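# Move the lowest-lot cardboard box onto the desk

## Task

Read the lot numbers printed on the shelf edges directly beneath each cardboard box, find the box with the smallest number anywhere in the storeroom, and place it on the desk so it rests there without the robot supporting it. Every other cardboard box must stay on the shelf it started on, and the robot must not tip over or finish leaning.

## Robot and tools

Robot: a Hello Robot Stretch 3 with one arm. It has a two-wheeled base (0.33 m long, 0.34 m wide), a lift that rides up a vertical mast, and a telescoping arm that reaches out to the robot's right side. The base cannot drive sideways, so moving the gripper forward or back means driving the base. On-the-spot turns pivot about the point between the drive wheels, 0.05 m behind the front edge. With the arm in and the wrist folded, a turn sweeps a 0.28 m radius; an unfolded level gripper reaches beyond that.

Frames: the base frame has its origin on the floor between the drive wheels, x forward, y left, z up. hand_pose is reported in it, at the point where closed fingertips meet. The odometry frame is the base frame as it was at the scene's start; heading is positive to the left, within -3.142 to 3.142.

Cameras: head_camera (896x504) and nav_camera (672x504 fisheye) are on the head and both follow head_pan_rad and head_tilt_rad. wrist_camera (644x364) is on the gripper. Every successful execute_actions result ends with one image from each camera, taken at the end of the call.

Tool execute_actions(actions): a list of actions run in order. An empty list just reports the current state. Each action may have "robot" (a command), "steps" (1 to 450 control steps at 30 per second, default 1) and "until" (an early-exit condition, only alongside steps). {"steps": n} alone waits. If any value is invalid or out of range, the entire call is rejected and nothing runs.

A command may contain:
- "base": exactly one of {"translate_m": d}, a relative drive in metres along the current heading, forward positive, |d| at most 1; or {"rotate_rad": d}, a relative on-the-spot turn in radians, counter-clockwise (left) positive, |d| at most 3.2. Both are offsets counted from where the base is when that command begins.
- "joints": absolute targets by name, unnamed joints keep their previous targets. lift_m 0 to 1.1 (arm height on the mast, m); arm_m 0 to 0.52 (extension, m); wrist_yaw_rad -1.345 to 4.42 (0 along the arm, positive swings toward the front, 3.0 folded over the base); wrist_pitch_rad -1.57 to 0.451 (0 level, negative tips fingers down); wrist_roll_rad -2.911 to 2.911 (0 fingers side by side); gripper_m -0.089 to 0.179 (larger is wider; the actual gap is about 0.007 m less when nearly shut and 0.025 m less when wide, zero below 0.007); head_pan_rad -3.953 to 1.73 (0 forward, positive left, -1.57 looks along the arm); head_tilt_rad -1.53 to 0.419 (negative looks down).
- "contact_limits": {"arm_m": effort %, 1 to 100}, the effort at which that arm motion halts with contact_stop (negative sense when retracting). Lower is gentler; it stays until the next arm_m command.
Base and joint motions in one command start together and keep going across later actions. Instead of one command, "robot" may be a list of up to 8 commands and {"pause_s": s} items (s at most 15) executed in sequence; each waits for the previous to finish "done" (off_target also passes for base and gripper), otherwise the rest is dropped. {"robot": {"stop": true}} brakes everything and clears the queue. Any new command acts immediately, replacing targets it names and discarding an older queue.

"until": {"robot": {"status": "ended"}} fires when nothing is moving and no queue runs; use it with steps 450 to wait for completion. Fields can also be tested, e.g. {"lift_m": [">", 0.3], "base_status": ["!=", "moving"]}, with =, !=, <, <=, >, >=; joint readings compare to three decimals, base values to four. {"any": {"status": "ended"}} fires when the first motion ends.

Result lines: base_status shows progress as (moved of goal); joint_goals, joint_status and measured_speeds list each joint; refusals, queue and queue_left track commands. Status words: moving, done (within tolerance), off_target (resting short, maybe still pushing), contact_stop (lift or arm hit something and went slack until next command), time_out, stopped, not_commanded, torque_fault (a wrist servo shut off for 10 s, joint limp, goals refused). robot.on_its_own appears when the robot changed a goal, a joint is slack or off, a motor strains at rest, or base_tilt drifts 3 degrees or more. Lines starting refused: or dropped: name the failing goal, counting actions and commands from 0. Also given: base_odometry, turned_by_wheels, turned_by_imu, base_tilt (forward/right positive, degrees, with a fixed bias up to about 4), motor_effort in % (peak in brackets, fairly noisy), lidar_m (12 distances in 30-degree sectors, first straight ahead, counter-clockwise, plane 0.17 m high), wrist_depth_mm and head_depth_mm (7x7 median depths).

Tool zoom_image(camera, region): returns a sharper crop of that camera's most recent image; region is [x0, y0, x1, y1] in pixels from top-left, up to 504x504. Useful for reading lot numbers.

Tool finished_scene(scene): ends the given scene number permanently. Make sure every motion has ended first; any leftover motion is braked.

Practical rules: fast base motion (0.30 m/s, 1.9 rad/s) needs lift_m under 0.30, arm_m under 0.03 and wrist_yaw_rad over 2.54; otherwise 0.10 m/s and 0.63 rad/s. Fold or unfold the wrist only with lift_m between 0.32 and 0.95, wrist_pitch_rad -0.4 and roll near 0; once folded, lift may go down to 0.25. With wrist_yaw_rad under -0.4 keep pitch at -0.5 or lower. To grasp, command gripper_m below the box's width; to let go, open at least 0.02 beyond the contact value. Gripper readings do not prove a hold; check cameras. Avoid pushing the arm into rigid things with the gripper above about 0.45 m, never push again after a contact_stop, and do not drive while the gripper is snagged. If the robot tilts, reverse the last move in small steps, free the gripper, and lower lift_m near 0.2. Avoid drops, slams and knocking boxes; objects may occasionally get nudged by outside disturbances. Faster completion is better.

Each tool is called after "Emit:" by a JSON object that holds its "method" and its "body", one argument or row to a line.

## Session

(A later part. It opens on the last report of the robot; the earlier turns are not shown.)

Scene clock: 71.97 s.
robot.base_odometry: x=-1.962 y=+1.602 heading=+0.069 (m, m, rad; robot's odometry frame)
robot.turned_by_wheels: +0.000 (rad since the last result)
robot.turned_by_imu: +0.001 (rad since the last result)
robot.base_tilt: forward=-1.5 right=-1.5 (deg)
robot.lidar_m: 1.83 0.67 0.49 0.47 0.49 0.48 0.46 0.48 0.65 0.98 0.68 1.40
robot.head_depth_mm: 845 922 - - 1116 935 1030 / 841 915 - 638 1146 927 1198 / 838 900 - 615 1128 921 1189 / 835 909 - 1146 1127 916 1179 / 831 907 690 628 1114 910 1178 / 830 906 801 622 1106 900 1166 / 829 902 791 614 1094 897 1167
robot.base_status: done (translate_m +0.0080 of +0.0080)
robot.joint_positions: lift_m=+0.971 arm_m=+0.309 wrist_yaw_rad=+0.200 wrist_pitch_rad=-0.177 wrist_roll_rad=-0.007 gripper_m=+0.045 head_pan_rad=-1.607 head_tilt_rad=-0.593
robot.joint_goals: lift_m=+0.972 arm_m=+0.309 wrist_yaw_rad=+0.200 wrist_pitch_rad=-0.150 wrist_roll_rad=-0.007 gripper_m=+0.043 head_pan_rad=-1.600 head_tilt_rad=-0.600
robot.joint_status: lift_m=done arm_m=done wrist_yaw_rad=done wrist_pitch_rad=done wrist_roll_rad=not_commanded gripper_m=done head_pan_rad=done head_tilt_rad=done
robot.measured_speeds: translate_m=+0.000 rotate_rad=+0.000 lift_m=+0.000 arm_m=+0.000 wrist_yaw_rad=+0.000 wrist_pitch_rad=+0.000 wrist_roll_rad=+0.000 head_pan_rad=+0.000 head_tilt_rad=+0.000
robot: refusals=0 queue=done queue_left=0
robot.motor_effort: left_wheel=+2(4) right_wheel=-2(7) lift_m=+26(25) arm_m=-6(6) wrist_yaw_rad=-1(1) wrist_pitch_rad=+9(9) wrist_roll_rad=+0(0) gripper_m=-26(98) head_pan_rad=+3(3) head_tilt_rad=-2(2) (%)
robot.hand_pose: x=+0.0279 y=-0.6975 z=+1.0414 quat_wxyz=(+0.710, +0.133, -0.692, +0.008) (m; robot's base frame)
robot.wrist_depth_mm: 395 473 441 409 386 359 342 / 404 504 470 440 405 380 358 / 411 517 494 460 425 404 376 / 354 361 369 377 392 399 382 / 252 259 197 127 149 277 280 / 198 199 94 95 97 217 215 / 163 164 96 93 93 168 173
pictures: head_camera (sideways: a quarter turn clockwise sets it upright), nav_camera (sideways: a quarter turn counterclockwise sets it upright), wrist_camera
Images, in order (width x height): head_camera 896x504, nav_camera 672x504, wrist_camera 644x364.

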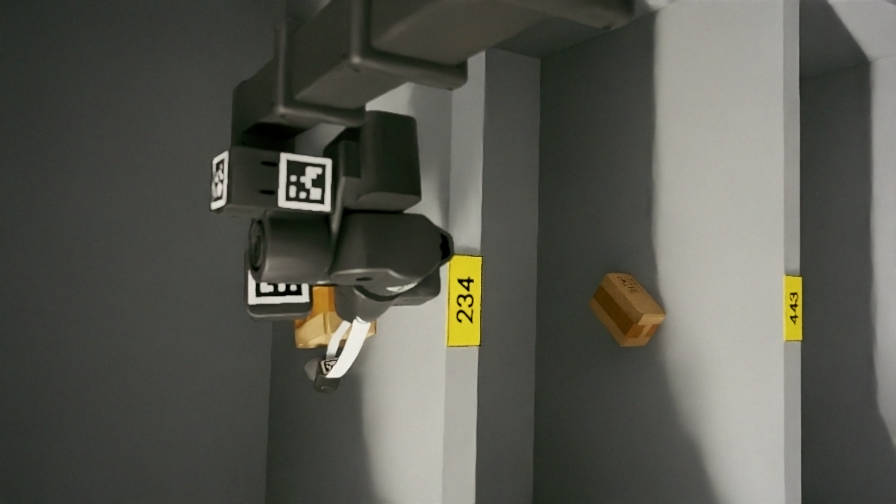

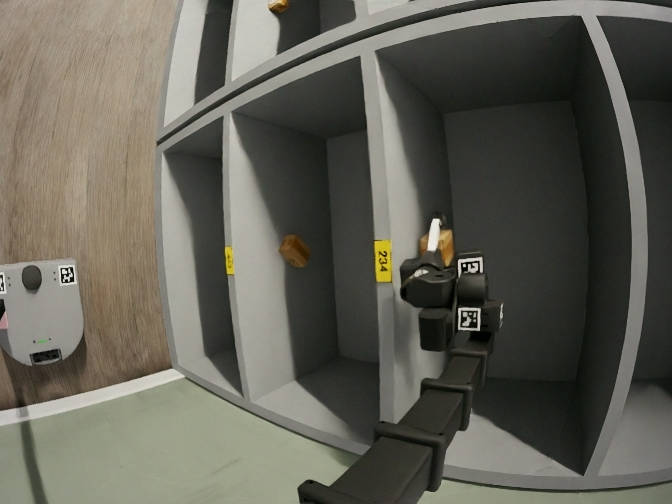

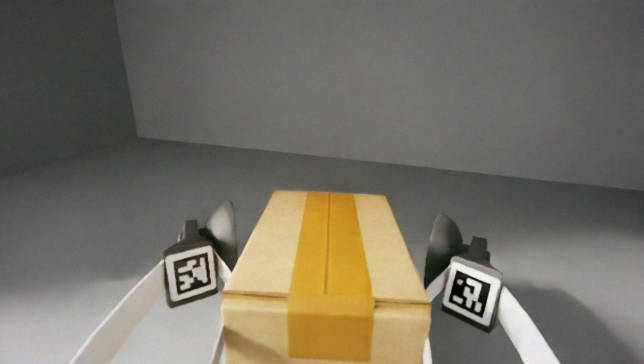

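Emit:
{"method": "execute_actions", "body": {
  "actions": []
}}

Scene clock: 72.50 s.
robot.base_odometry: x=-1.962 y=+1.602 heading=+0.069 (m, m, rad; robot's odometry frame)
robot.turned_by_wheels: +0.000 (rad since the last result)
robot.turned_by_imu: +0.000 (rad since the last result)
robot.base_tilt: forward=-1.2 right=-1.6 (deg)
robot.lidar_m: 1.83 0.67 0.49 0.47 0.49 0.48 0.46 0.48 0.65 0.99 0.69 1.41
robot.head_depth_mm: 846 923 - - 1111 936 1031 / 841 915 - 637 1143 927 1193 / 838 904 - 616 1131 922 1185 / 835 910 - 1149 1125 913 1182 / 832 908 691 627 1115 908 1174 / 831 902 801 621 1105 904 1173 / 826 901 791 613 1095 897 1164
robot.base_status: done (translate_m +0.0080 of +0.0080)
robot.joint_positions: lift_m=+0.971 arm_m=+0.309 wrist_yaw_rad=+0.200 wrist_pitch_rad=-0.177 wrist_roll_rad=-0.007 gripper_m=+0.048 head_pan_rad=-1.607 head_tilt_rad=-0.593
robot.joint_goals: lift_m=+0.972 arm_m=+0.309 wrist_yaw_rad=+0.200 wrist_pitch_rad=-0.150 wrist_roll_rad=-0.007 gripper_m=+0.047 head_pan_rad=-1.600 head_tilt_rad=-0.600
robot.joint_status: lift_m=done arm_m=done wrist_yaw_rad=done wrist_pitch_rad=done wrist_roll_rad=not_commanded gripper_m=done head_pan_rad=done head_tilt_rad=done
robot.measured_speeds: translate_m=+0.000 rotate_rad=+0.000 lift_m=+0.000 arm_m=+0.000 wrist_yaw_rad=+0.000 wrist_pitch_rad=+0.000 wrist_roll_rad=+0.000 head_pan_rad=+0.000 head_tilt_rad=+0.000
robot: refusals=0 queue=done queue_left=0
robot.on_its_own: gripper_m is held at +0.047, not at your +0.040, by its stall guard, which is still easing
robot.motor_effort: left_wheel=+1(1) right_wheel=-2(2) lift_m=+26(26) arm_m=-5(6) wrist_yaw_rad=+0(0) wrist_pitch_rad=+9(9) wrist_roll_rad=+0(0) gripper_m=-25(25) head_pan_rad=+3(4) head_tilt_rad=-3(3) (%)
robot.hand_pose: x=+0.0279 y=-0.6975 z=+1.0414 quat_wxyz=(+0.710, +0.133, -0.692, +0.008) (m; robot's base frame)
robot.wrist_depth_mm: 406 479 444 418 385 369 339 / 411 502 466 434 408 382 355 / 413 522 494 464 427 398 371 / 349 362 368 374 387 397 385 / 255 258 196 127 148 278 281 / 198 200 94 95 97 218 213 / 163 165 96 93 93 168 173
pictures: head_camera (sideways: a quarter turn clockwise sets it upright), nav_camera (sideways: a quarter turn counterclockwise sets it upright), wrist_camera
Images, in order (width x height): head_camera 896x504, nav_camera 672x504, wrist_camera 644x364.

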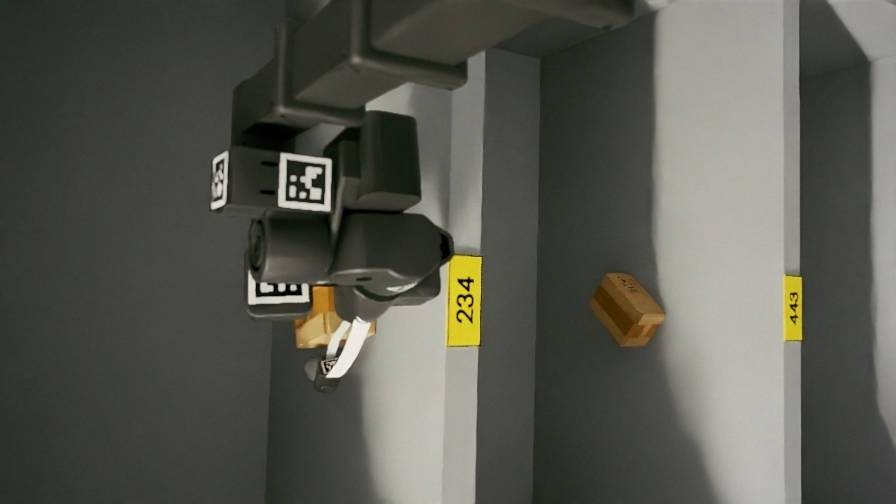

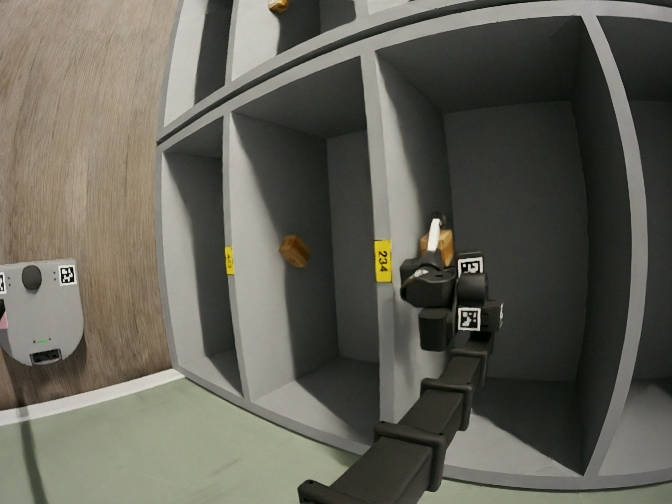

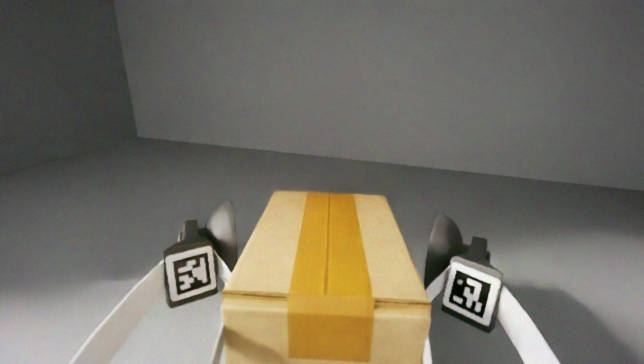

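Emit:
{"method": "execute_actions", "body": {
  "actions": [
    {"robot":{"joints":{"gripper_m":0.048,"arm_m":0.0}},"steps":450,"until":{"robot":{"status":"ended"}}}
  ]
}}

Scene clock: 75.90 s.
robot.base_odometry: x=-1.962 y=+1.602 heading=+0.069 (m, m, rad; robot's odometry frame)
robot.turned_by_wheels: +0.000 (rad since the last result)
robot.turned_by_imu: +0.001 (rad since the last result)
robot.base_tilt: forward=-1.5 right=-1.7 (deg)
robot.lidar_m: 1.83 0.67 0.49 0.47 0.49 0.48 0.46 0.47 0.65 0.99 0.69 1.40
robot.head_depth_mm: 844 924 866 629 - - - / 839 917 854 651 1181 - - / 839 915 840 644 1172 - - / 836 911 829 610 - - - / 832 907 813 616 - - 1172 / 829 903 803 621 1038 880 1168 / 828 902 791 616 1099 901 1167
robot.base_status: done (translate_m +0.0080 of +0.0080)
robot.joint_positions: lift_m=+0.972 arm_m=+0.001 wrist_yaw_rad=+0.201 wrist_pitch_rad=-0.180 wrist_roll_rad=-0.006 gripper_m=+0.055 head_pan_rad=-1.607 head_tilt_rad=-0.593
robot.joint_goals: lift_m=+0.972 arm_m=+0.000 wrist_yaw_rad=+0.200 wrist_pitch_rad=-0.150 wrist_roll_rad=-0.006 gripper_m=+0.054 head_pan_rad=-1.600 head_tilt_rad=-0.600
robot.joint_status: lift_m=done arm_m=done wrist_yaw_rad=done wrist_pitch_rad=done wrist_roll_rad=not_commanded gripper_m=done head_pan_rad=done head_tilt_rad=done
robot.measured_speeds: translate_m=+0.000 rotate_rad=+0.000 lift_m=+0.000 arm_m=+0.000 wrist_yaw_rad=+0.000 wrist_pitch_rad=+0.000 wrist_roll_rad=+0.000 head_pan_rad=+0.000 head_tilt_rad=+0.000
robot: refusals=0 queue=done queue_left=0
robot.on_its_own: gripper_m is held at +0.054, not at your +0.048, by its stall guard, which is not easing now
robot.motor_effort: left_wheel=+1(3) right_wheel=-2(4) lift_m=+26(26) arm_m=-5(5) wrist_yaw_rad=-1(2) wrist_pitch_rad=+10(11) wrist_roll_rad=+0(0) gripper_m=-18(23) head_pan_rad=+3(3) head_tilt_rad=-3(3) (%)
robot.hand_pose: x=+0.0280 y=-0.3888 z=+1.0407 quat_wxyz=(+0.710, +0.134, -0.692, +0.008) (m; robot's base frame)
robot.wrist_depth_mm: 401 520 728 702 663 618 597 / 407 531 775 746 694 666 612 / 427 525 625 638 677 654 628 / 440 405 374 376 387 396 408 / 479 568 924 872 320 296 286 / 516 553 820 918 882 823 620 / 685 663 386 101 108 780 615
pictures: head_camera (sideways: a quarter turn clockwise sets it upright), nav_camera (sideways: a quarter turn counterclockwise sets it upright), wrist_camera
Images, in order (width x height): head_camera 896x504, nav_camera 672x504, wrist_camera 644x364.

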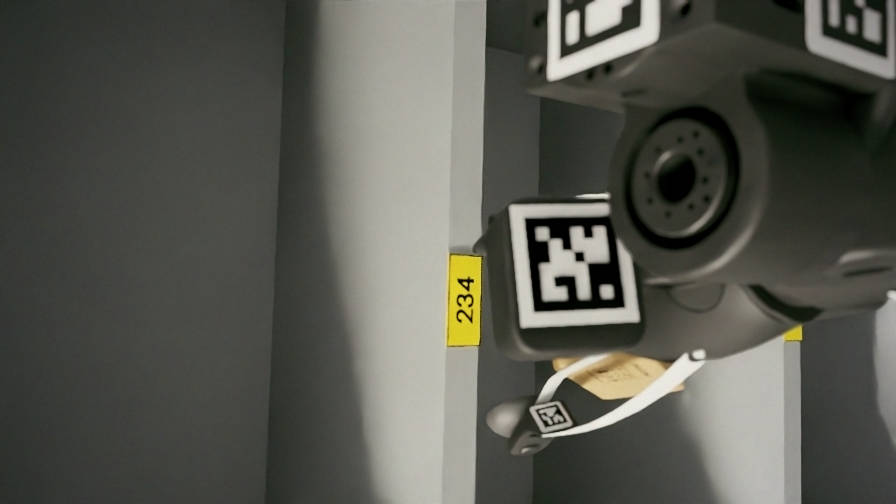

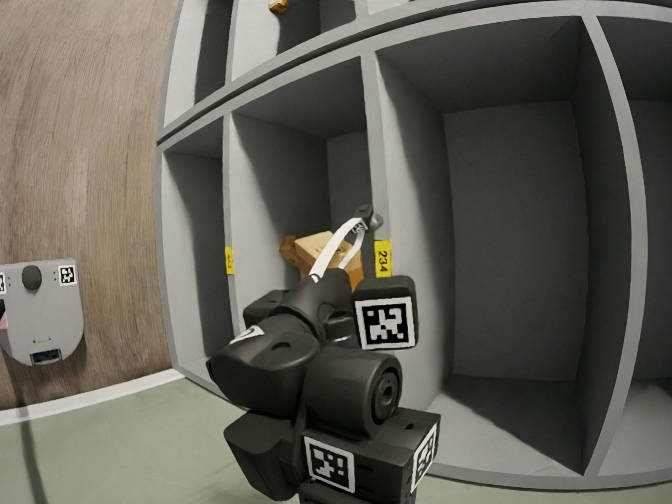

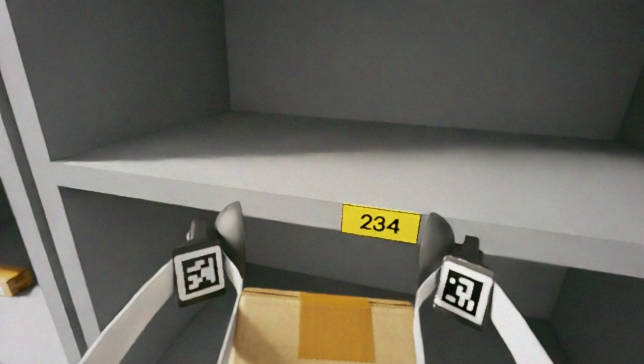

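Emit:
{"method": "zoom_image", "body": {
  "camera": "head_camera",
  "region": [440, 300, 780, 480]
}}

Emit:
{"method": "zoom_image", "body": {
  "camera": "nav_camera",
  "region": [260, 190, 420, 320]
}}

Region (440, 300, 780, 480) of head_camera's 896x504 image, scaled by 1.482, with more detail than that image has; it fills the top 267 rows of this view, and the rest is white.

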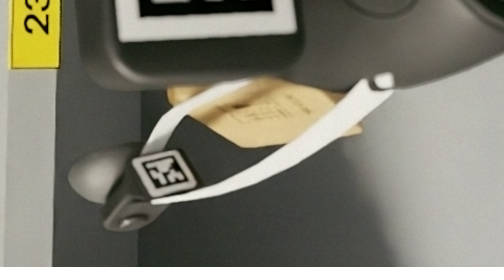

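Region (260, 190, 420, 320) of nav_camera's 672x504 image, scaled by 3.150, with more detail than that image has; it fills the top 410 rows of this view, and the rest is white.

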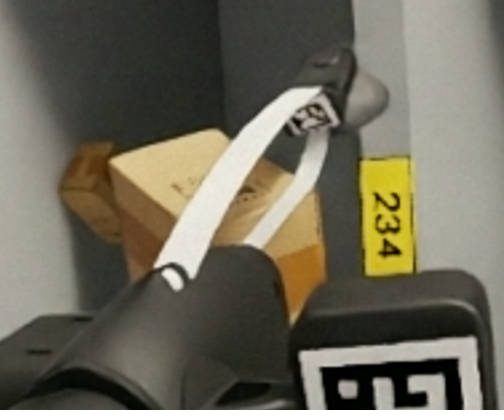

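Emit:
{"method": "execute_actions", "body": {
  "actions": [
    {"robot":{"joints":{"lift_m":1.04}},"steps":450,"until":{"robot":{"status":"ended"}}}
  ]
}}

Scene clock: 78.20 s.
robot.base_odometry: x=-1.962 y=+1.602 heading=+0.069 (m, m, rad; robot's odometry frame)
robot.turned_by_wheels: +0.000 (rad since the last result)
robot.turned_by_imu: +0.001 (rad since the last result)
robot.base_tilt: forward=-1.2 right=-1.7 (deg)
robot.lidar_m: 1.83 0.67 0.49 0.47 0.49 0.48 0.46 0.48 0.65 0.99 0.69 1.40
robot.head_depth_mm: 846 920 924 - - - 1148 / 843 919 908 - - - - / 838 914 951 - - - - / 835 910 937 - - - - / 834 909 928 - - 895 1175 / 829 906 802 596 1033 907 1169 / 827 900 792 640 1098 896 1163
robot.base_status: done (translate_m +0.0080 of +0.0080)
robot.joint_positions: lift_m=+1.039 arm_m=+0.001 wrist_yaw_rad=+0.201 wrist_pitch_rad=-0.180 wrist_roll_rad=-0.006 gripper_m=+0.055 head_pan_rad=-1.607 head_tilt_rad=-0.593
robot.joint_goals: lift_m=+1.040 arm_m=+0.000 wrist_yaw_rad=+0.200 wrist_pitch_rad=-0.150 wrist_roll_rad=-0.006 gripper_m=+0.054 head_pan_rad=-1.600 head_tilt_rad=-0.600
robot.joint_status: lift_m=done arm_m=done wrist_yaw_rad=done wrist_pitch_rad=done wrist_roll_rad=not_commanded gripper_m=done head_pan_rad=done head_tilt_rad=done
robot.measured_speeds: translate_m=+0.000 rotate_rad=+0.000 lift_m=+0.000 arm_m=+0.000 wrist_yaw_rad=+0.000 wrist_pitch_rad=+0.000 wrist_roll_rad=+0.000 head_pan_rad=+0.000 head_tilt_rad=+0.000
robot: refusals=0 queue=done queue_left=0
robot.on_its_own: gripper_m is held at +0.054, not at your +0.048, by its stall guard, which is not easing now
robot.motor_effort: left_wheel=+1(1) right_wheel=-2(2) lift_m=+26(23) arm_m=-5(6) wrist_yaw_rad=-1(1) wrist_pitch_rad=+10(9) wrist_roll_rad=-1(0) gripper_m=-18(18) head_pan_rad=+4(3) head_tilt_rad=-3(3) (%)
robot.hand_pose: x=+0.0280 y=-0.3888 z=+1.1087 quat_wxyz=(+0.710, +0.134, -0.692, +0.008) (m; robot's base frame)
robot.wrist_depth_mm: 401 519 726 699 663 631 588 / 405 535 781 741 688 656 615 / 424 547 798 786 745 681 645 / 447 519 558 577 584 601 599 / 480 439 418 403 419 422 425 / 514 554 823 356 344 319 322 / 744 653 432 101 109 812 549
pictures: head_camera (sideways: a quarter turn clockwise sets it upright), nav_camera (sideways: a quarter turn counterclockwise sets it upright), wrist_camera
Images, in order (width x height): head_camera 896x504, nav_camera 672x504, wrist_camera 644x364.

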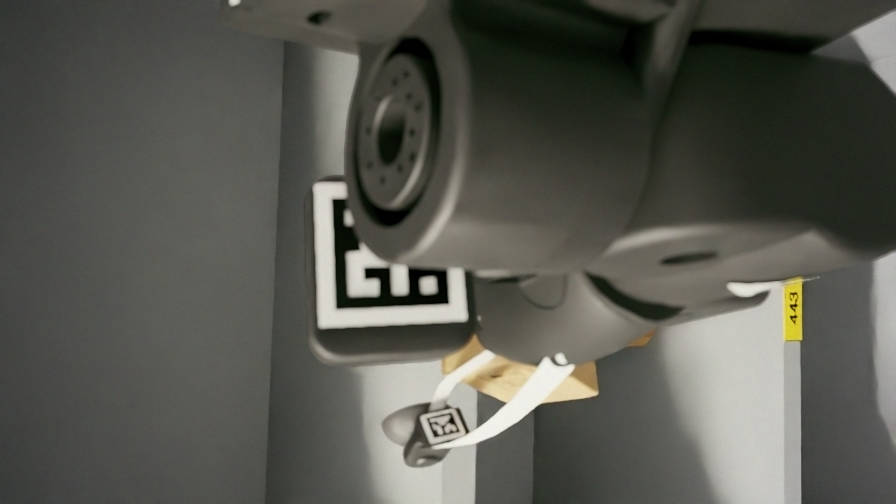

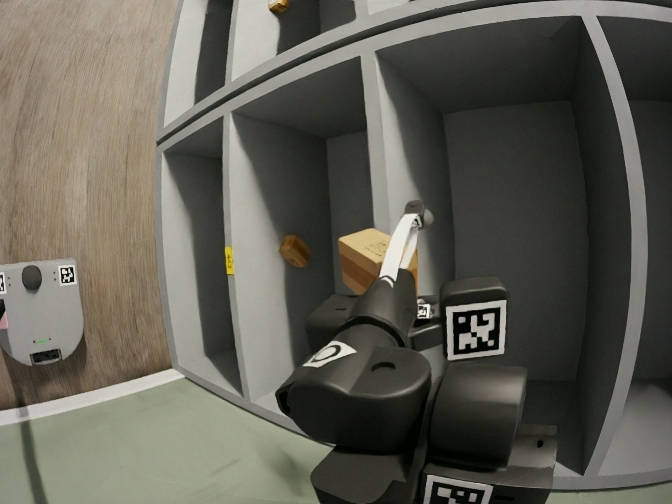

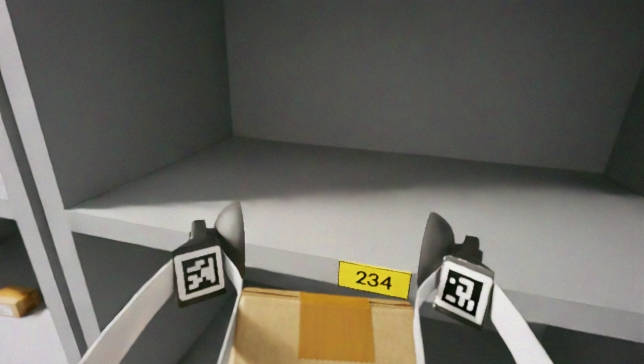

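Emit:
{"method": "zoom_image", "body": {
  "camera": "nav_camera",
  "region": [300, 180, 480, 340]
}}

Region (300, 180, 480, 340) of nav_camera's 672x504 image, scaled by 2.800, with more detail than that image has.

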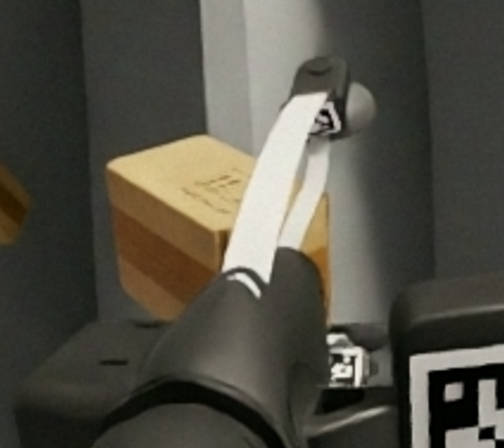

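Emit:
{"method": "execute_actions", "body": {
  "actions": [
    {"robot":[{"joints":{"lift_m":1.07}},{"joints":{"arm_m":0.13}}],"steps":450,"until":{"robot":{"status":"ended"}}}
  ]
}}

Scene clock: 81.43 s.
robot.base_odometry: x=-1.962 y=+1.602 heading=+0.069 (m, m, rad; robot's odometry frame)
robot.turned_by_wheels: +0.000 (rad since the last result)
robot.turned_by_imu: +0.001 (rad since the last result)
robot.base_tilt: forward=-1.3 right=-1.7 (deg)
robot.lidar_m: 1.84 0.67 0.49 0.47 0.49 0.47 0.46 0.48 0.65 0.99 0.69 1.40
robot.head_depth_mm: - - - 610 1075 933 1032 / - - - 623 1142 926 1196 / 830 - - 1160 1131 923 1189 / 825 - - 1154 1126 914 1181 / 832 917 923 587 1113 909 1178 / 831 904 738 618 1106 904 1169 / 826 901 791 614 1098 901 1169
robot.base_status: done (translate_m +0.0080 of +0.0080)
robot.joint_positions: lift_m=+1.069 arm_m=+0.130 wrist_yaw_rad=+0.201 wrist_pitch_rad=-0.180 wrist_roll_rad=-0.006 gripper_m=+0.055 head_pan_rad=-1.607 head_tilt_rad=-0.593
robot.joint_goals: lift_m=+1.070 arm_m=+0.130 wrist_yaw_rad=+0.200 wrist_pitch_rad=-0.150 wrist_roll_rad=-0.006 gripper_m=+0.054 head_pan_rad=-1.600 head_tilt_rad=-0.600
robot.joint_status: lift_m=done arm_m=done wrist_yaw_rad=done wrist_pitch_rad=done wrist_roll_rad=not_commanded gripper_m=done head_pan_rad=done head_tilt_rad=done
robot.measured_speeds: translate_m=+0.000 rotate_rad=+0.000 lift_m=+0.000 arm_m=+0.000 wrist_yaw_rad=+0.000 wrist_pitch_rad=+0.000 wrist_roll_rad=+0.000 head_pan_rad=+0.000 head_tilt_rad=+0.000
robot: refusals=0 queue=done queue_left=0
robot.on_its_own: gripper_m is held at +0.054, not at your +0.048, by its stall guard, which is not easing now
robot.motor_effort: left_wheel=+1(1) right_wheel=-3(3) lift_m=+26(28) arm_m=+3(3) wrist_yaw_rad=-1(1) wrist_pitch_rad=+10(10) wrist_roll_rad=+0(0) gripper_m=-19(18) head_pan_rad=+3(4) head_tilt_rad=-2(3) (%)
robot.hand_pose: x=+0.0279 y=-0.5174 z=+1.1387 quat_wxyz=(+0.710, +0.134, -0.692, +0.008) (m; robot's base frame)
robot.wrist_depth_mm: 396 532 644 579 552 522 485 / 410 540 669 617 579 532 509 / 415 550 721 668 604 568 536 / 419 543 634 667 621 586 554 / 414 447 487 465 477 479 486 / 342 345 323 358 359 371 376 / 318 285 183 101 108 296 299
pictures: head_camera (sideways: a quarter turn clockwise sets it upright), nav_camera (sideways: a quarter turn counterclockwise sets it upright), wrist_camera
Images, in order (width x height): head_camera 896x504, nav_camera 672x504, wrist_camera 644x364.

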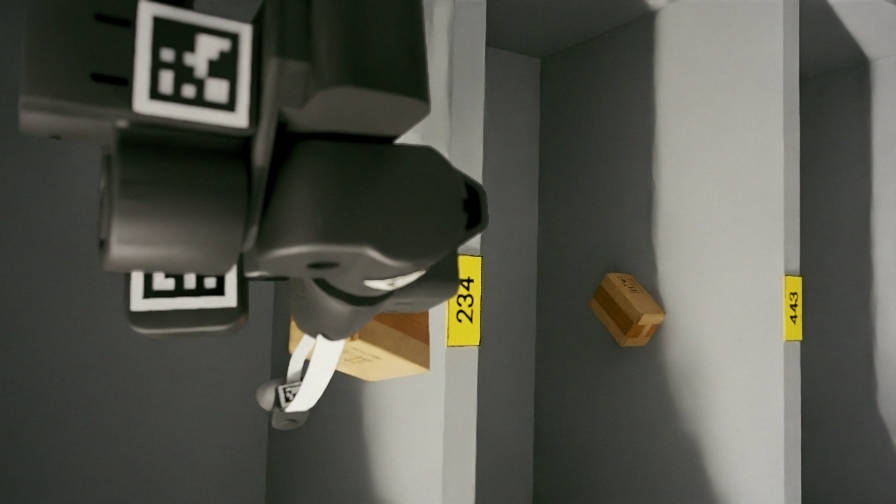

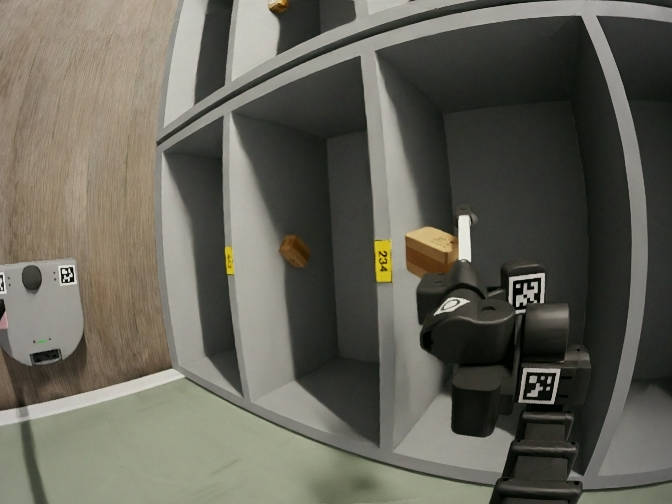

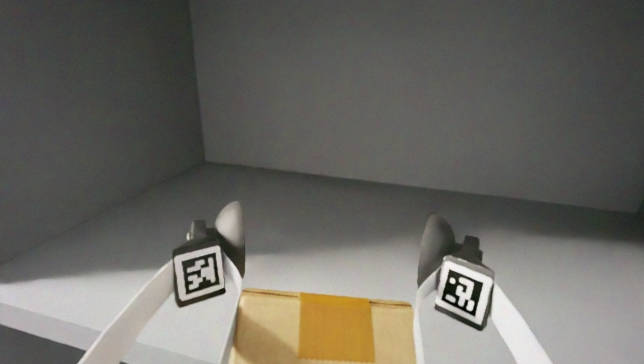

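Emit:
{"method": "execute_actions", "body": {
  "actions": [
    {"robot":[{"joints":{"arm_m":0.32}},{"joints":{"lift_m":1.02}}],"steps":450,"until":{"robot":{"status":"ended"}}}
  ]
}}

Scene clock: 85.33 s.
robot.base_odometry: x=-1.962 y=+1.602 heading=+0.069 (m, m, rad; robot's odometry frame)
robot.turned_by_wheels: +0.000 (rad since the last result)
robot.turned_by_imu: +0.001 (rad since the last result)
robot.base_tilt: forward=-1.4 right=-1.6 (deg)
robot.lidar_m: 1.83 0.67 0.49 0.47 0.49 0.48 0.46 0.48 0.65 0.99 0.68 1.40
robot.head_depth_mm: 844 893 - 629 1076 934 1032 / 840 - 797 651 1141 931 1193 / 837 - 745 644 1132 920 1189 / 835 882 - 635 1124 917 1183 / 832 905 679 628 1112 910 1180 / 829 906 798 620 1104 903 1171 / 827 899 790 614 1099 898 1163
robot.base_status: done (translate_m +0.0080 of +0.0080)
robot.joint_positions: lift_m=+1.020 arm_m=+0.320 wrist_yaw_rad=+0.201 wrist_pitch_rad=-0.180 wrist_roll_rad=-0.006 gripper_m=+0.055 head_pan_rad=-1.607 head_tilt_rad=-0.593
robot.joint_goals: lift_m=+1.020 arm_m=+0.320 wrist_yaw_rad=+0.200 wrist_pitch_rad=-0.150 wrist_roll_rad=-0.006 gripper_m=+0.054 head_pan_rad=-1.600 head_tilt_rad=-0.600
robot.joint_status: lift_m=done arm_m=done wrist_yaw_rad=done wrist_pitch_rad=done wrist_roll_rad=not_commanded gripper_m=done head_pan_rad=done head_tilt_rad=done
robot.measured_speeds: translate_m=+0.000 rotate_rad=+0.000 lift_m=+0.000 arm_m=+0.000 wrist_yaw_rad=+0.000 wrist_pitch_rad=+0.000 wrist_roll_rad=+0.000 head_pan_rad=+0.000 head_tilt_rad=+0.000
robot: refusals=0 queue=done queue_left=0
robot.on_its_own: gripper_m is held at +0.054, not at your +0.048, by its stall guard, which is not easing now
robot.motor_effort: left_wheel=+1(1) right_wheel=-3(2) lift_m=+12(24) arm_m=+4(3) wrist_yaw_rad=+0(0) wrist_pitch_rad=+10(10) wrist_roll_rad=-1(0) gripper_m=-18(18) head_pan_rad=+4(4) head_tilt_rad=-3(3) (%)
robot.hand_pose: x=+0.0279 y=-0.7074 z=+1.0897 quat_wxyz=(+0.710, +0.134, -0.692, +0.008) (m; robot's base frame)
robot.wrist_depth_mm: 409 471 436 402 376 354 333 / 405 495 464 428 399 378 348 / 417 516 486 451 426 389 366 / 410 492 497 464 440 413 387 / 345 349 382 359 377 377 388 / 267 273 254 281 284 288 288 / 220 222 155 101 109 231 234
pictures: head_camera (sideways: a quarter turn clockwise sets it upright), nav_camera (sideways: a quarter turn counterclockwise sets it upright), wrist_camera
Images, in order (width x height): head_camera 896x504, nav_camera 672x504, wrist_camera 644x364.

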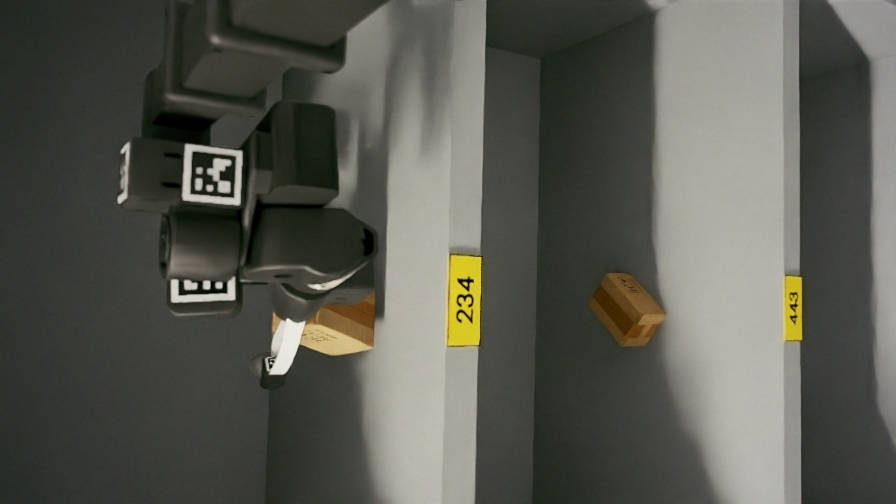

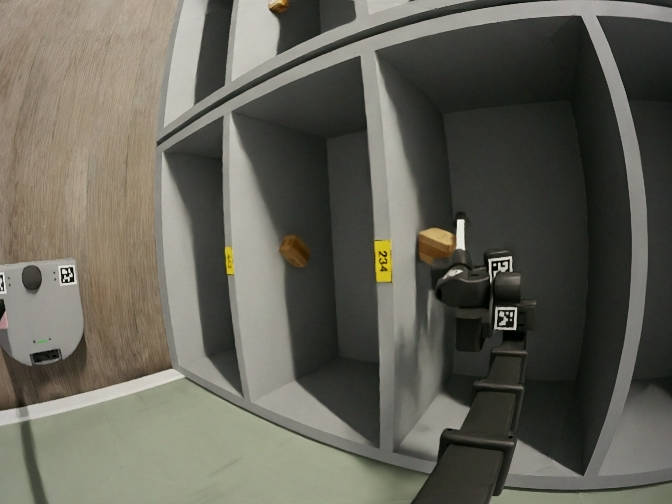

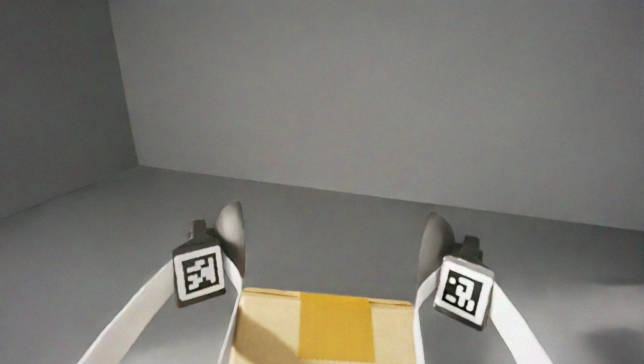

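Emit:
{"method": "zoom_image", "body": {
  "camera": "head_camera",
  "region": [230, 260, 430, 410]
}}

Region (230, 260, 430, 410) of head_camera's 896x504 image, scaled by 2.520, with more detail than that image has; it fills the top 378 rows of this view, and the rest is white.

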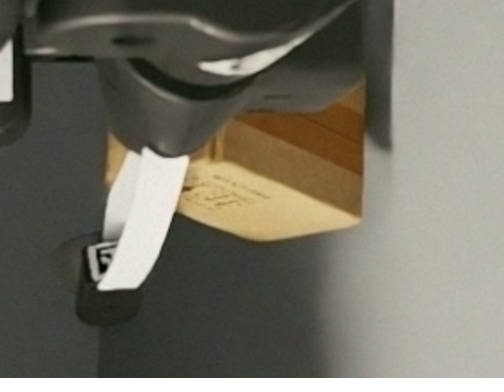

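Emit:
{"method": "execute_actions", "body": {
  "actions": [
    {"robot":{"joints":{"lift_m":1.0}},"steps":450,"until":{"robot":{"status":"ended"}}}
  ]
}}

Emit:
{"method": "zoom_image", "body": {
  "camera": "head_camera",
  "region": [240, 250, 440, 410]
}}

Scene clock: 86.47 s.
robot.base_odometry: x=-1.962 y=+1.602 heading=+0.069 (m, m, rad; robot's odometry frame)
robot.turned_by_wheels: +0.000 (rad since the last result)
robot.turned_by_imu: +0.000 (rad since the last result)
robot.base_tilt: forward=-1.2 right=-1.6 (deg)
robot.lidar_m: 1.83 0.67 0.49 0.47 0.49 0.48 0.46 0.48 0.65 0.99 0.69 1.40
robot.head_depth_mm: 844 910 - 610 1080 936 1030 / 841 895 784 652 1143 930 1194 / 837 - - 645 1136 922 1192 / 836 889 - 636 1124 912 1184 / 833 897 656 630 1114 908 1178 / 829 904 799 621 1105 904 1168 / 826 899 792 614 1101 900 1169
robot.base_status: done (translate_m +0.0080 of +0.0080)
robot.joint_positions: lift_m=+1.001 arm_m=+0.320 wrist_yaw_rad=+0.204 wrist_pitch_rad=-0.118 wrist_roll_rad=-0.006 gripper_m=+0.055 head_pan_rad=-1.607 head_tilt_rad=-0.593
robot.joint_goals: lift_m=+1.000 arm_m=+0.320 wrist_yaw_rad=+0.200 wrist_pitch_rad=-0.150 wrist_roll_rad=-0.006 gripper_m=+0.054 head_pan_rad=-1.600 head_tilt_rad=-0.600
robot.joint_status: lift_m=done arm_m=done wrist_yaw_rad=done wrist_pitch_rad=done wrist_roll_rad=not_commanded gripper_m=done head_pan_rad=done head_tilt_rad=done
robot.measured_speeds: translate_m=+0.000 rotate_rad=+0.000 lift_m=+0.000 arm_m=+0.000 wrist_yaw_rad=+0.000 wrist_pitch_rad=+0.000 wrist_roll_rad=+0.000 head_pan_rad=+0.000 head_tilt_rad=+0.000
robot: refusals=0 queue=done queue_left=0
robot.on_its_own: gripper_m is held at +0.054, not at your +0.048, by its stall guard, which is not easing now
robot.motor_effort: left_wheel=+2(2) right_wheel=-5(5) lift_m=+7(10) arm_m=+3(3) wrist_yaw_rad=-4(5) wrist_pitch_rad=-11(13) wrist_roll_rad=+0(0) gripper_m=-18(18) head_pan_rad=+4(3) head_tilt_rad=-2(3) (%)
robot.hand_pose: x=+0.0294 y=-0.7109 z=+1.0853 quat_wxyz=(+0.709, +0.113, -0.695, +0.030) (m; robot's base frame)
robot.wrist_depth_mm: 403 466 442 405 382 357 337 / 402 486 463 429 398 371 349 / 413 511 487 447 417 388 361 / 417 497 513 470 435 404 378 / 358 364 403 381 400 401 378 / 272 288 262 287 286 296 299 / 218 222 154 100 108 231 236
pictures: head_camera (sideways: a quarter turn clockwise sets it upright), nav_camera (sideways: a quarter turn counterclockwise sets it upright), wrist_camera
Images, in order (width x height): head_camera 896x504, nav_camera 672x504, wrist_camera 644x364.

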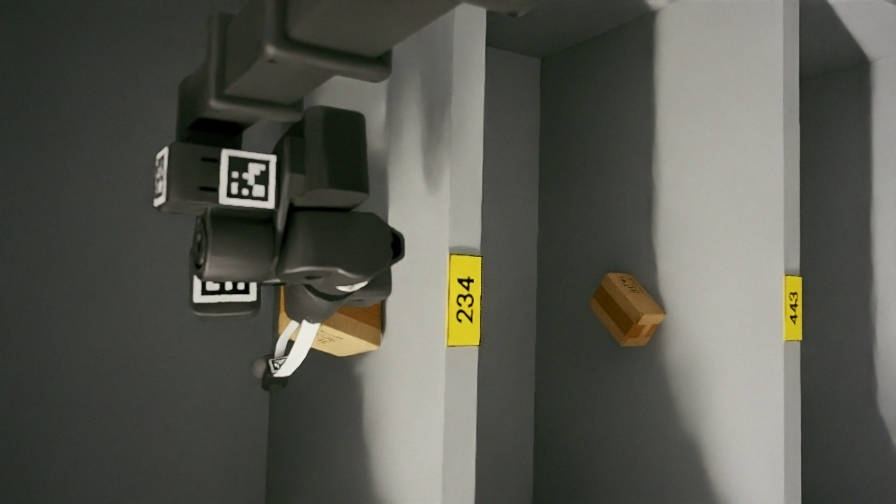

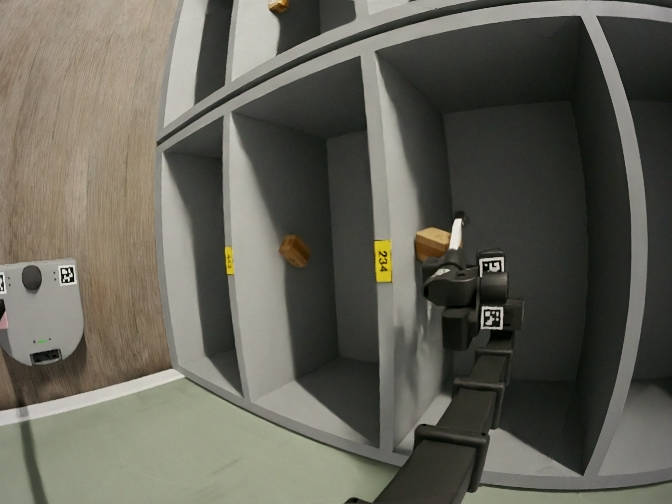

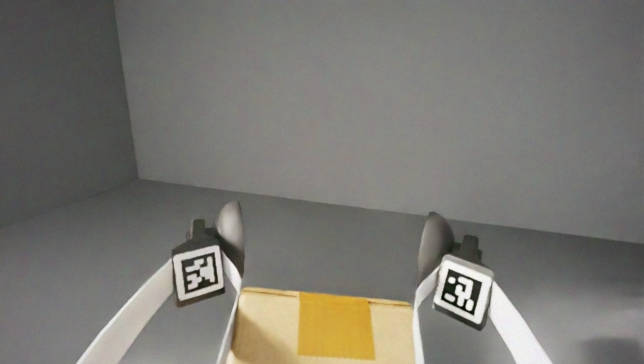

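Region (240, 250, 440, 410) of head_camera's 896x504 image, scaled by 2.520, with more detail than that image has; it fills the top 403 rows of this view, and the rest is white.

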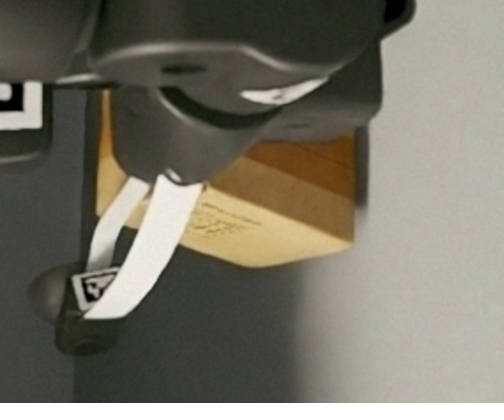

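Emit:
{"method": "execute_actions", "body": {
  "actions": [
    {"robot":[{"joints":{"gripper_m":0.075}},{"pause_s":0.5},{"joints":{"gripper_m":0.11}},{"pause_s":0.3}],"steps":450,"until":{"robot":{"status":"ended"}}}
  ]
}}

Scene clock: 88.70 s.
robot.base_odometry: x=-1.962 y=+1.602 heading=+0.069 (m, m, rad; robot's odometry frame)
robot.turned_by_wheels: +0.000 (rad since the last result)
robot.turned_by_imu: +0.001 (rad since the last result)
robot.base_tilt: forward=-1.3 right=-1.7 (deg)
robot.lidar_m: 1.83 0.67 0.49 0.47 0.49 0.48 0.46 0.48 0.65 0.99 0.69 1.40
robot.head_depth_mm: 844 909 - 609 1079 936 1030 / 840 896 783 651 1143 930 1196 / 837 - - 644 1137 921 1189 / 836 893 - 633 1124 917 1182 / 832 896 654 629 1119 908 1178 / 831 904 779 621 1103 903 1171 / 828 900 789 615 1097 898 1163
robot.base_status: done (translate_m +0.0080 of +0.0080)
robot.joint_positions: lift_m=+1.000 arm_m=+0.320 wrist_yaw_rad=+0.204 wrist_pitch_rad=-0.165 wrist_roll_rad=-0.006 gripper_m=+0.110 head_pan_rad=-1.607 head_tilt_rad=-0.593
robot.joint_goals: lift_m=+1.000 arm_m=+0.320 wrist_yaw_rad=+0.200 wrist_pitch_rad=-0.150 wrist_roll_rad=-0.006 gripper_m=+0.110 head_pan_rad=-1.600 head_tilt_rad=-0.600
robot.joint_status: lift_m=done arm_m=done wrist_yaw_rad=done wrist_pitch_rad=done wrist_roll_rad=not_commanded gripper_m=done head_pan_rad=done head_tilt_rad=done
robot.measured_speeds: translate_m=+0.000 rotate_rad=+0.000 lift_m=+0.000 arm_m=+0.000 wrist_yaw_rad=+0.000 wrist_pitch_rad=+0.000 wrist_roll_rad=+0.000 head_pan_rad=+0.000 head_tilt_rad=+0.000
robot: refusals=0 queue=done queue_left=0
robot.motor_effort: left_wheel=+2(3) right_wheel=-4(5) lift_m=+11(10) arm_m=+3(3) wrist_yaw_rad=-5(4) wrist_pitch_rad=+5(11) wrist_roll_rad=-1(1) gripper_m=+0(77) head_pan_rad=+3(3) head_tilt_rad=-3(3) (%)
robot.hand_pose: x=+0.0288 y=-0.7082 z=+1.0733 quat_wxyz=(+0.709, +0.130, -0.693, +0.014) (m; robot's base frame)
robot.wrist_depth_mm: 396 471 439 408 377 355 333 / 406 488 456 424 396 374 349 / 412 526 494 450 421 396 369 / 410 453 470 458 434 414 379 / 318 323 331 335 342 357 353 / 246 249 101 103 238 271 266 / 207 202 91 93 100 205 215
pictures: head_camera (sideways: a quarter turn clockwise sets it upright), nav_camera (sideways: a quarter turn counterclockwise sets it upright), wrist_camera
Images, in order (width x height): head_camera 896x504, nav_camera 672x504, wrist_camera 644x364.

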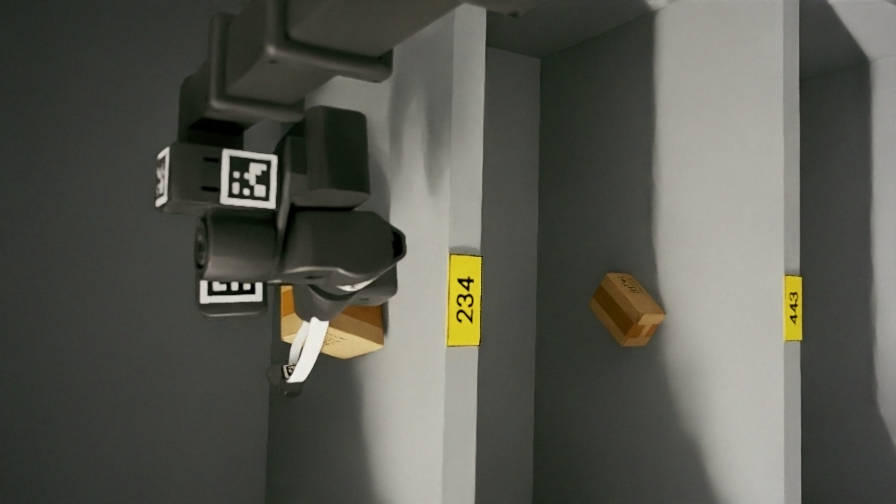

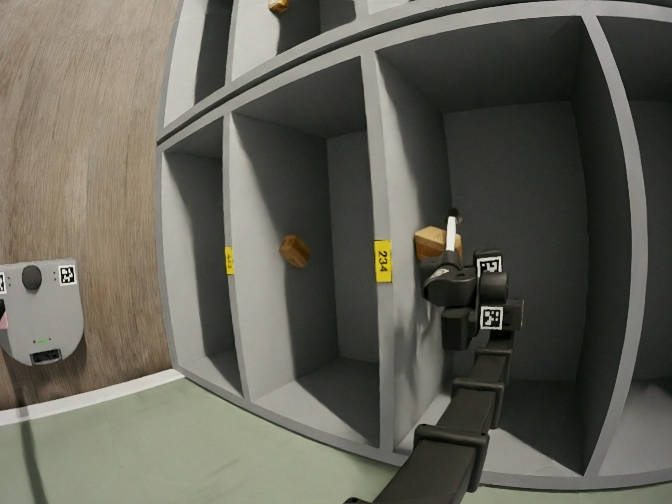

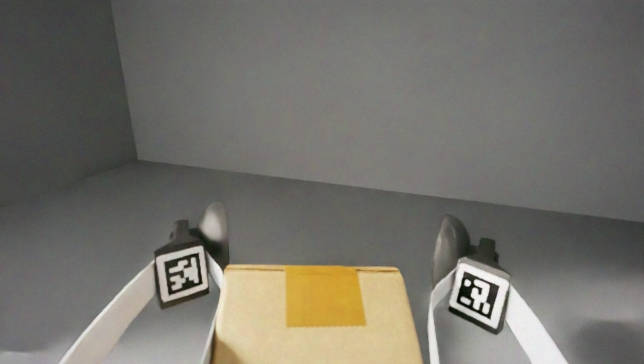

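Emit:
{"method": "execute_actions", "body": {
  "actions": [
    {"robot":[{"joints":{"gripper_m":0.15}},{"base":{"translate_m":0.008},"joints":{"arm_m":0.26}},{"joints":{"lift_m":0.97}}],"steps":450,"until":{"robot":{"status":"ended"}}}
  ]
}}

Scene clock: 92.97 s.
robot.base_odometry: x=-1.954 y=+1.602 heading=+0.069 (m, m, rad; robot's odometry frame)
robot.turned_by_wheels: +0.000 (rad since the last result)
robot.turned_by_imu: +0.001 (rad since the last result)
robot.base_tilt: forward=-1.3 right=-1.6 (deg)
robot.lidar_m: 1.83 0.67 0.49 0.47 0.49 0.49 0.47 0.48 0.66 0.99 0.68 1.40
robot.head_depth_mm: 842 921 - - 1109 933 1052 / 843 921 - 1163 1143 928 1198 / 839 911 - 1156 1135 922 1196 / 837 913 - - 1124 917 1179 / 833 908 656 626 1109 909 1180 / 830 905 849 622 1103 905 1170 / 829 901 790 614 1094 896 1168
robot.base_status: done (translate_m +0.0080 of +0.0080)
robot.joint_positions: lift_m=+0.970 arm_m=+0.260 wrist_yaw_rad=+0.201 wrist_pitch_rad=-0.167 wrist_roll_rad=-0.006 gripper_m=+0.150 head_pan_rad=-1.607 head_tilt_rad=-0.593
robot.joint_goals: lift_m=+0.970 arm_m=+0.260 wrist_yaw_rad=+0.200 wrist_pitch_rad=-0.150 wrist_roll_rad=-0.006 gripper_m=+0.150 head_pan_rad=-1.600 head_tilt_rad=-0.600
robot.joint_status: lift_m=done arm_m=done wrist_yaw_rad=done wrist_pitch_rad=done wrist_roll_rad=not_commanded gripper_m=done head_pan_rad=done head_tilt_rad=done
robot.measured_speeds: translate_m=+0.000 rotate_rad=+0.000 lift_m=+0.000 arm_m=+0.000 wrist_yaw_rad=+0.000 wrist_pitch_rad=+0.000 wrist_roll_rad=+0.000 head_pan_rad=+0.000 head_tilt_rad=+0.000
robot: refusals=0 queue=done queue_left=0
robot.motor_effort: left_wheel=+1(4) right_wheel=-2(6) lift_m=+11(8) arm_m=-6(5) wrist_yaw_rad=-2(5) wrist_pitch_rad=+6(6) wrist_roll_rad=+0(0) gripper_m=+0(78) head_pan_rad=+3(3) head_tilt_rad=-3(3) (%)
robot.hand_pose: x=+0.0283 y=-0.6491 z=+1.0428 quat_wxyz=(+0.710, +0.130, -0.693, +0.012) (m; robot's base frame)
robot.wrist_depth_mm: 395 515 495 461 430 409 381 / 397 533 526 486 455 428 395 / 407 510 551 502 481 449 419 / 365 371 380 155 343 411 423 / 259 275 268 163 262 297 285 / 210 - 207 175 204 - 218 / - 166 167 170 172 167 176
pictures: head_camera (sideways: a quarter turn clockwise sets it upright), nav_camera (sideways: a quarter turn counterclockwise sets it upright), wrist_camera
Images, in order (width x height): head_camera 896x504, nav_camera 672x504, wrist_camera 644x364.

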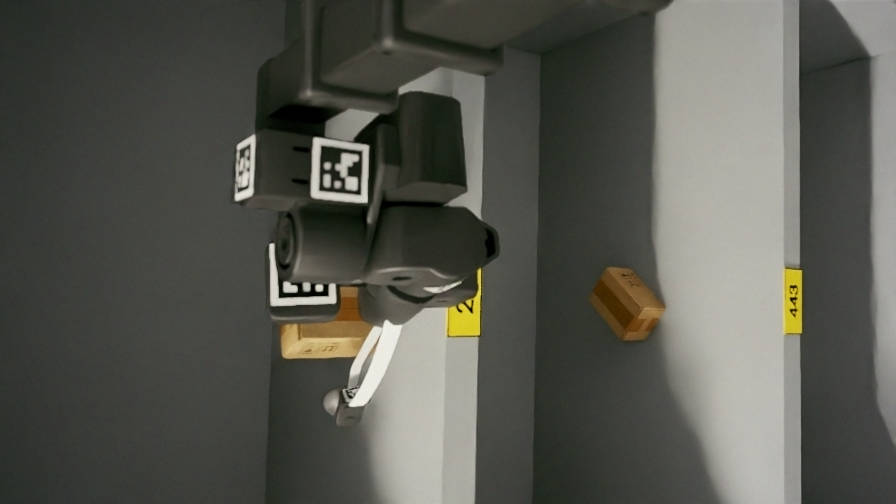

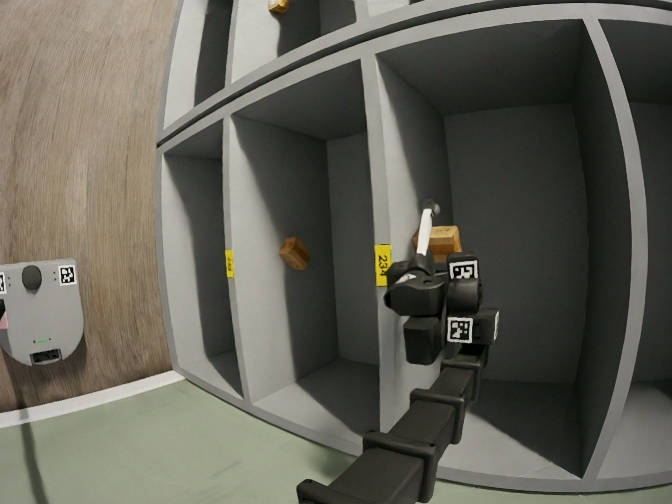

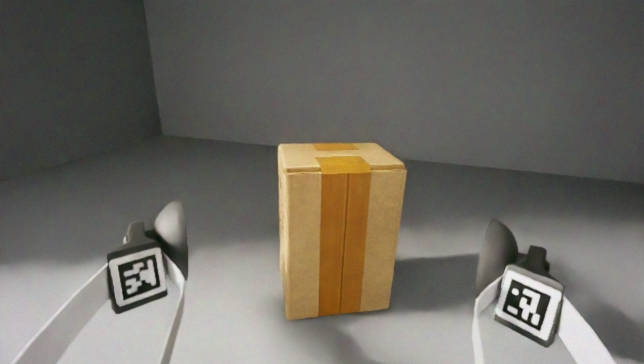

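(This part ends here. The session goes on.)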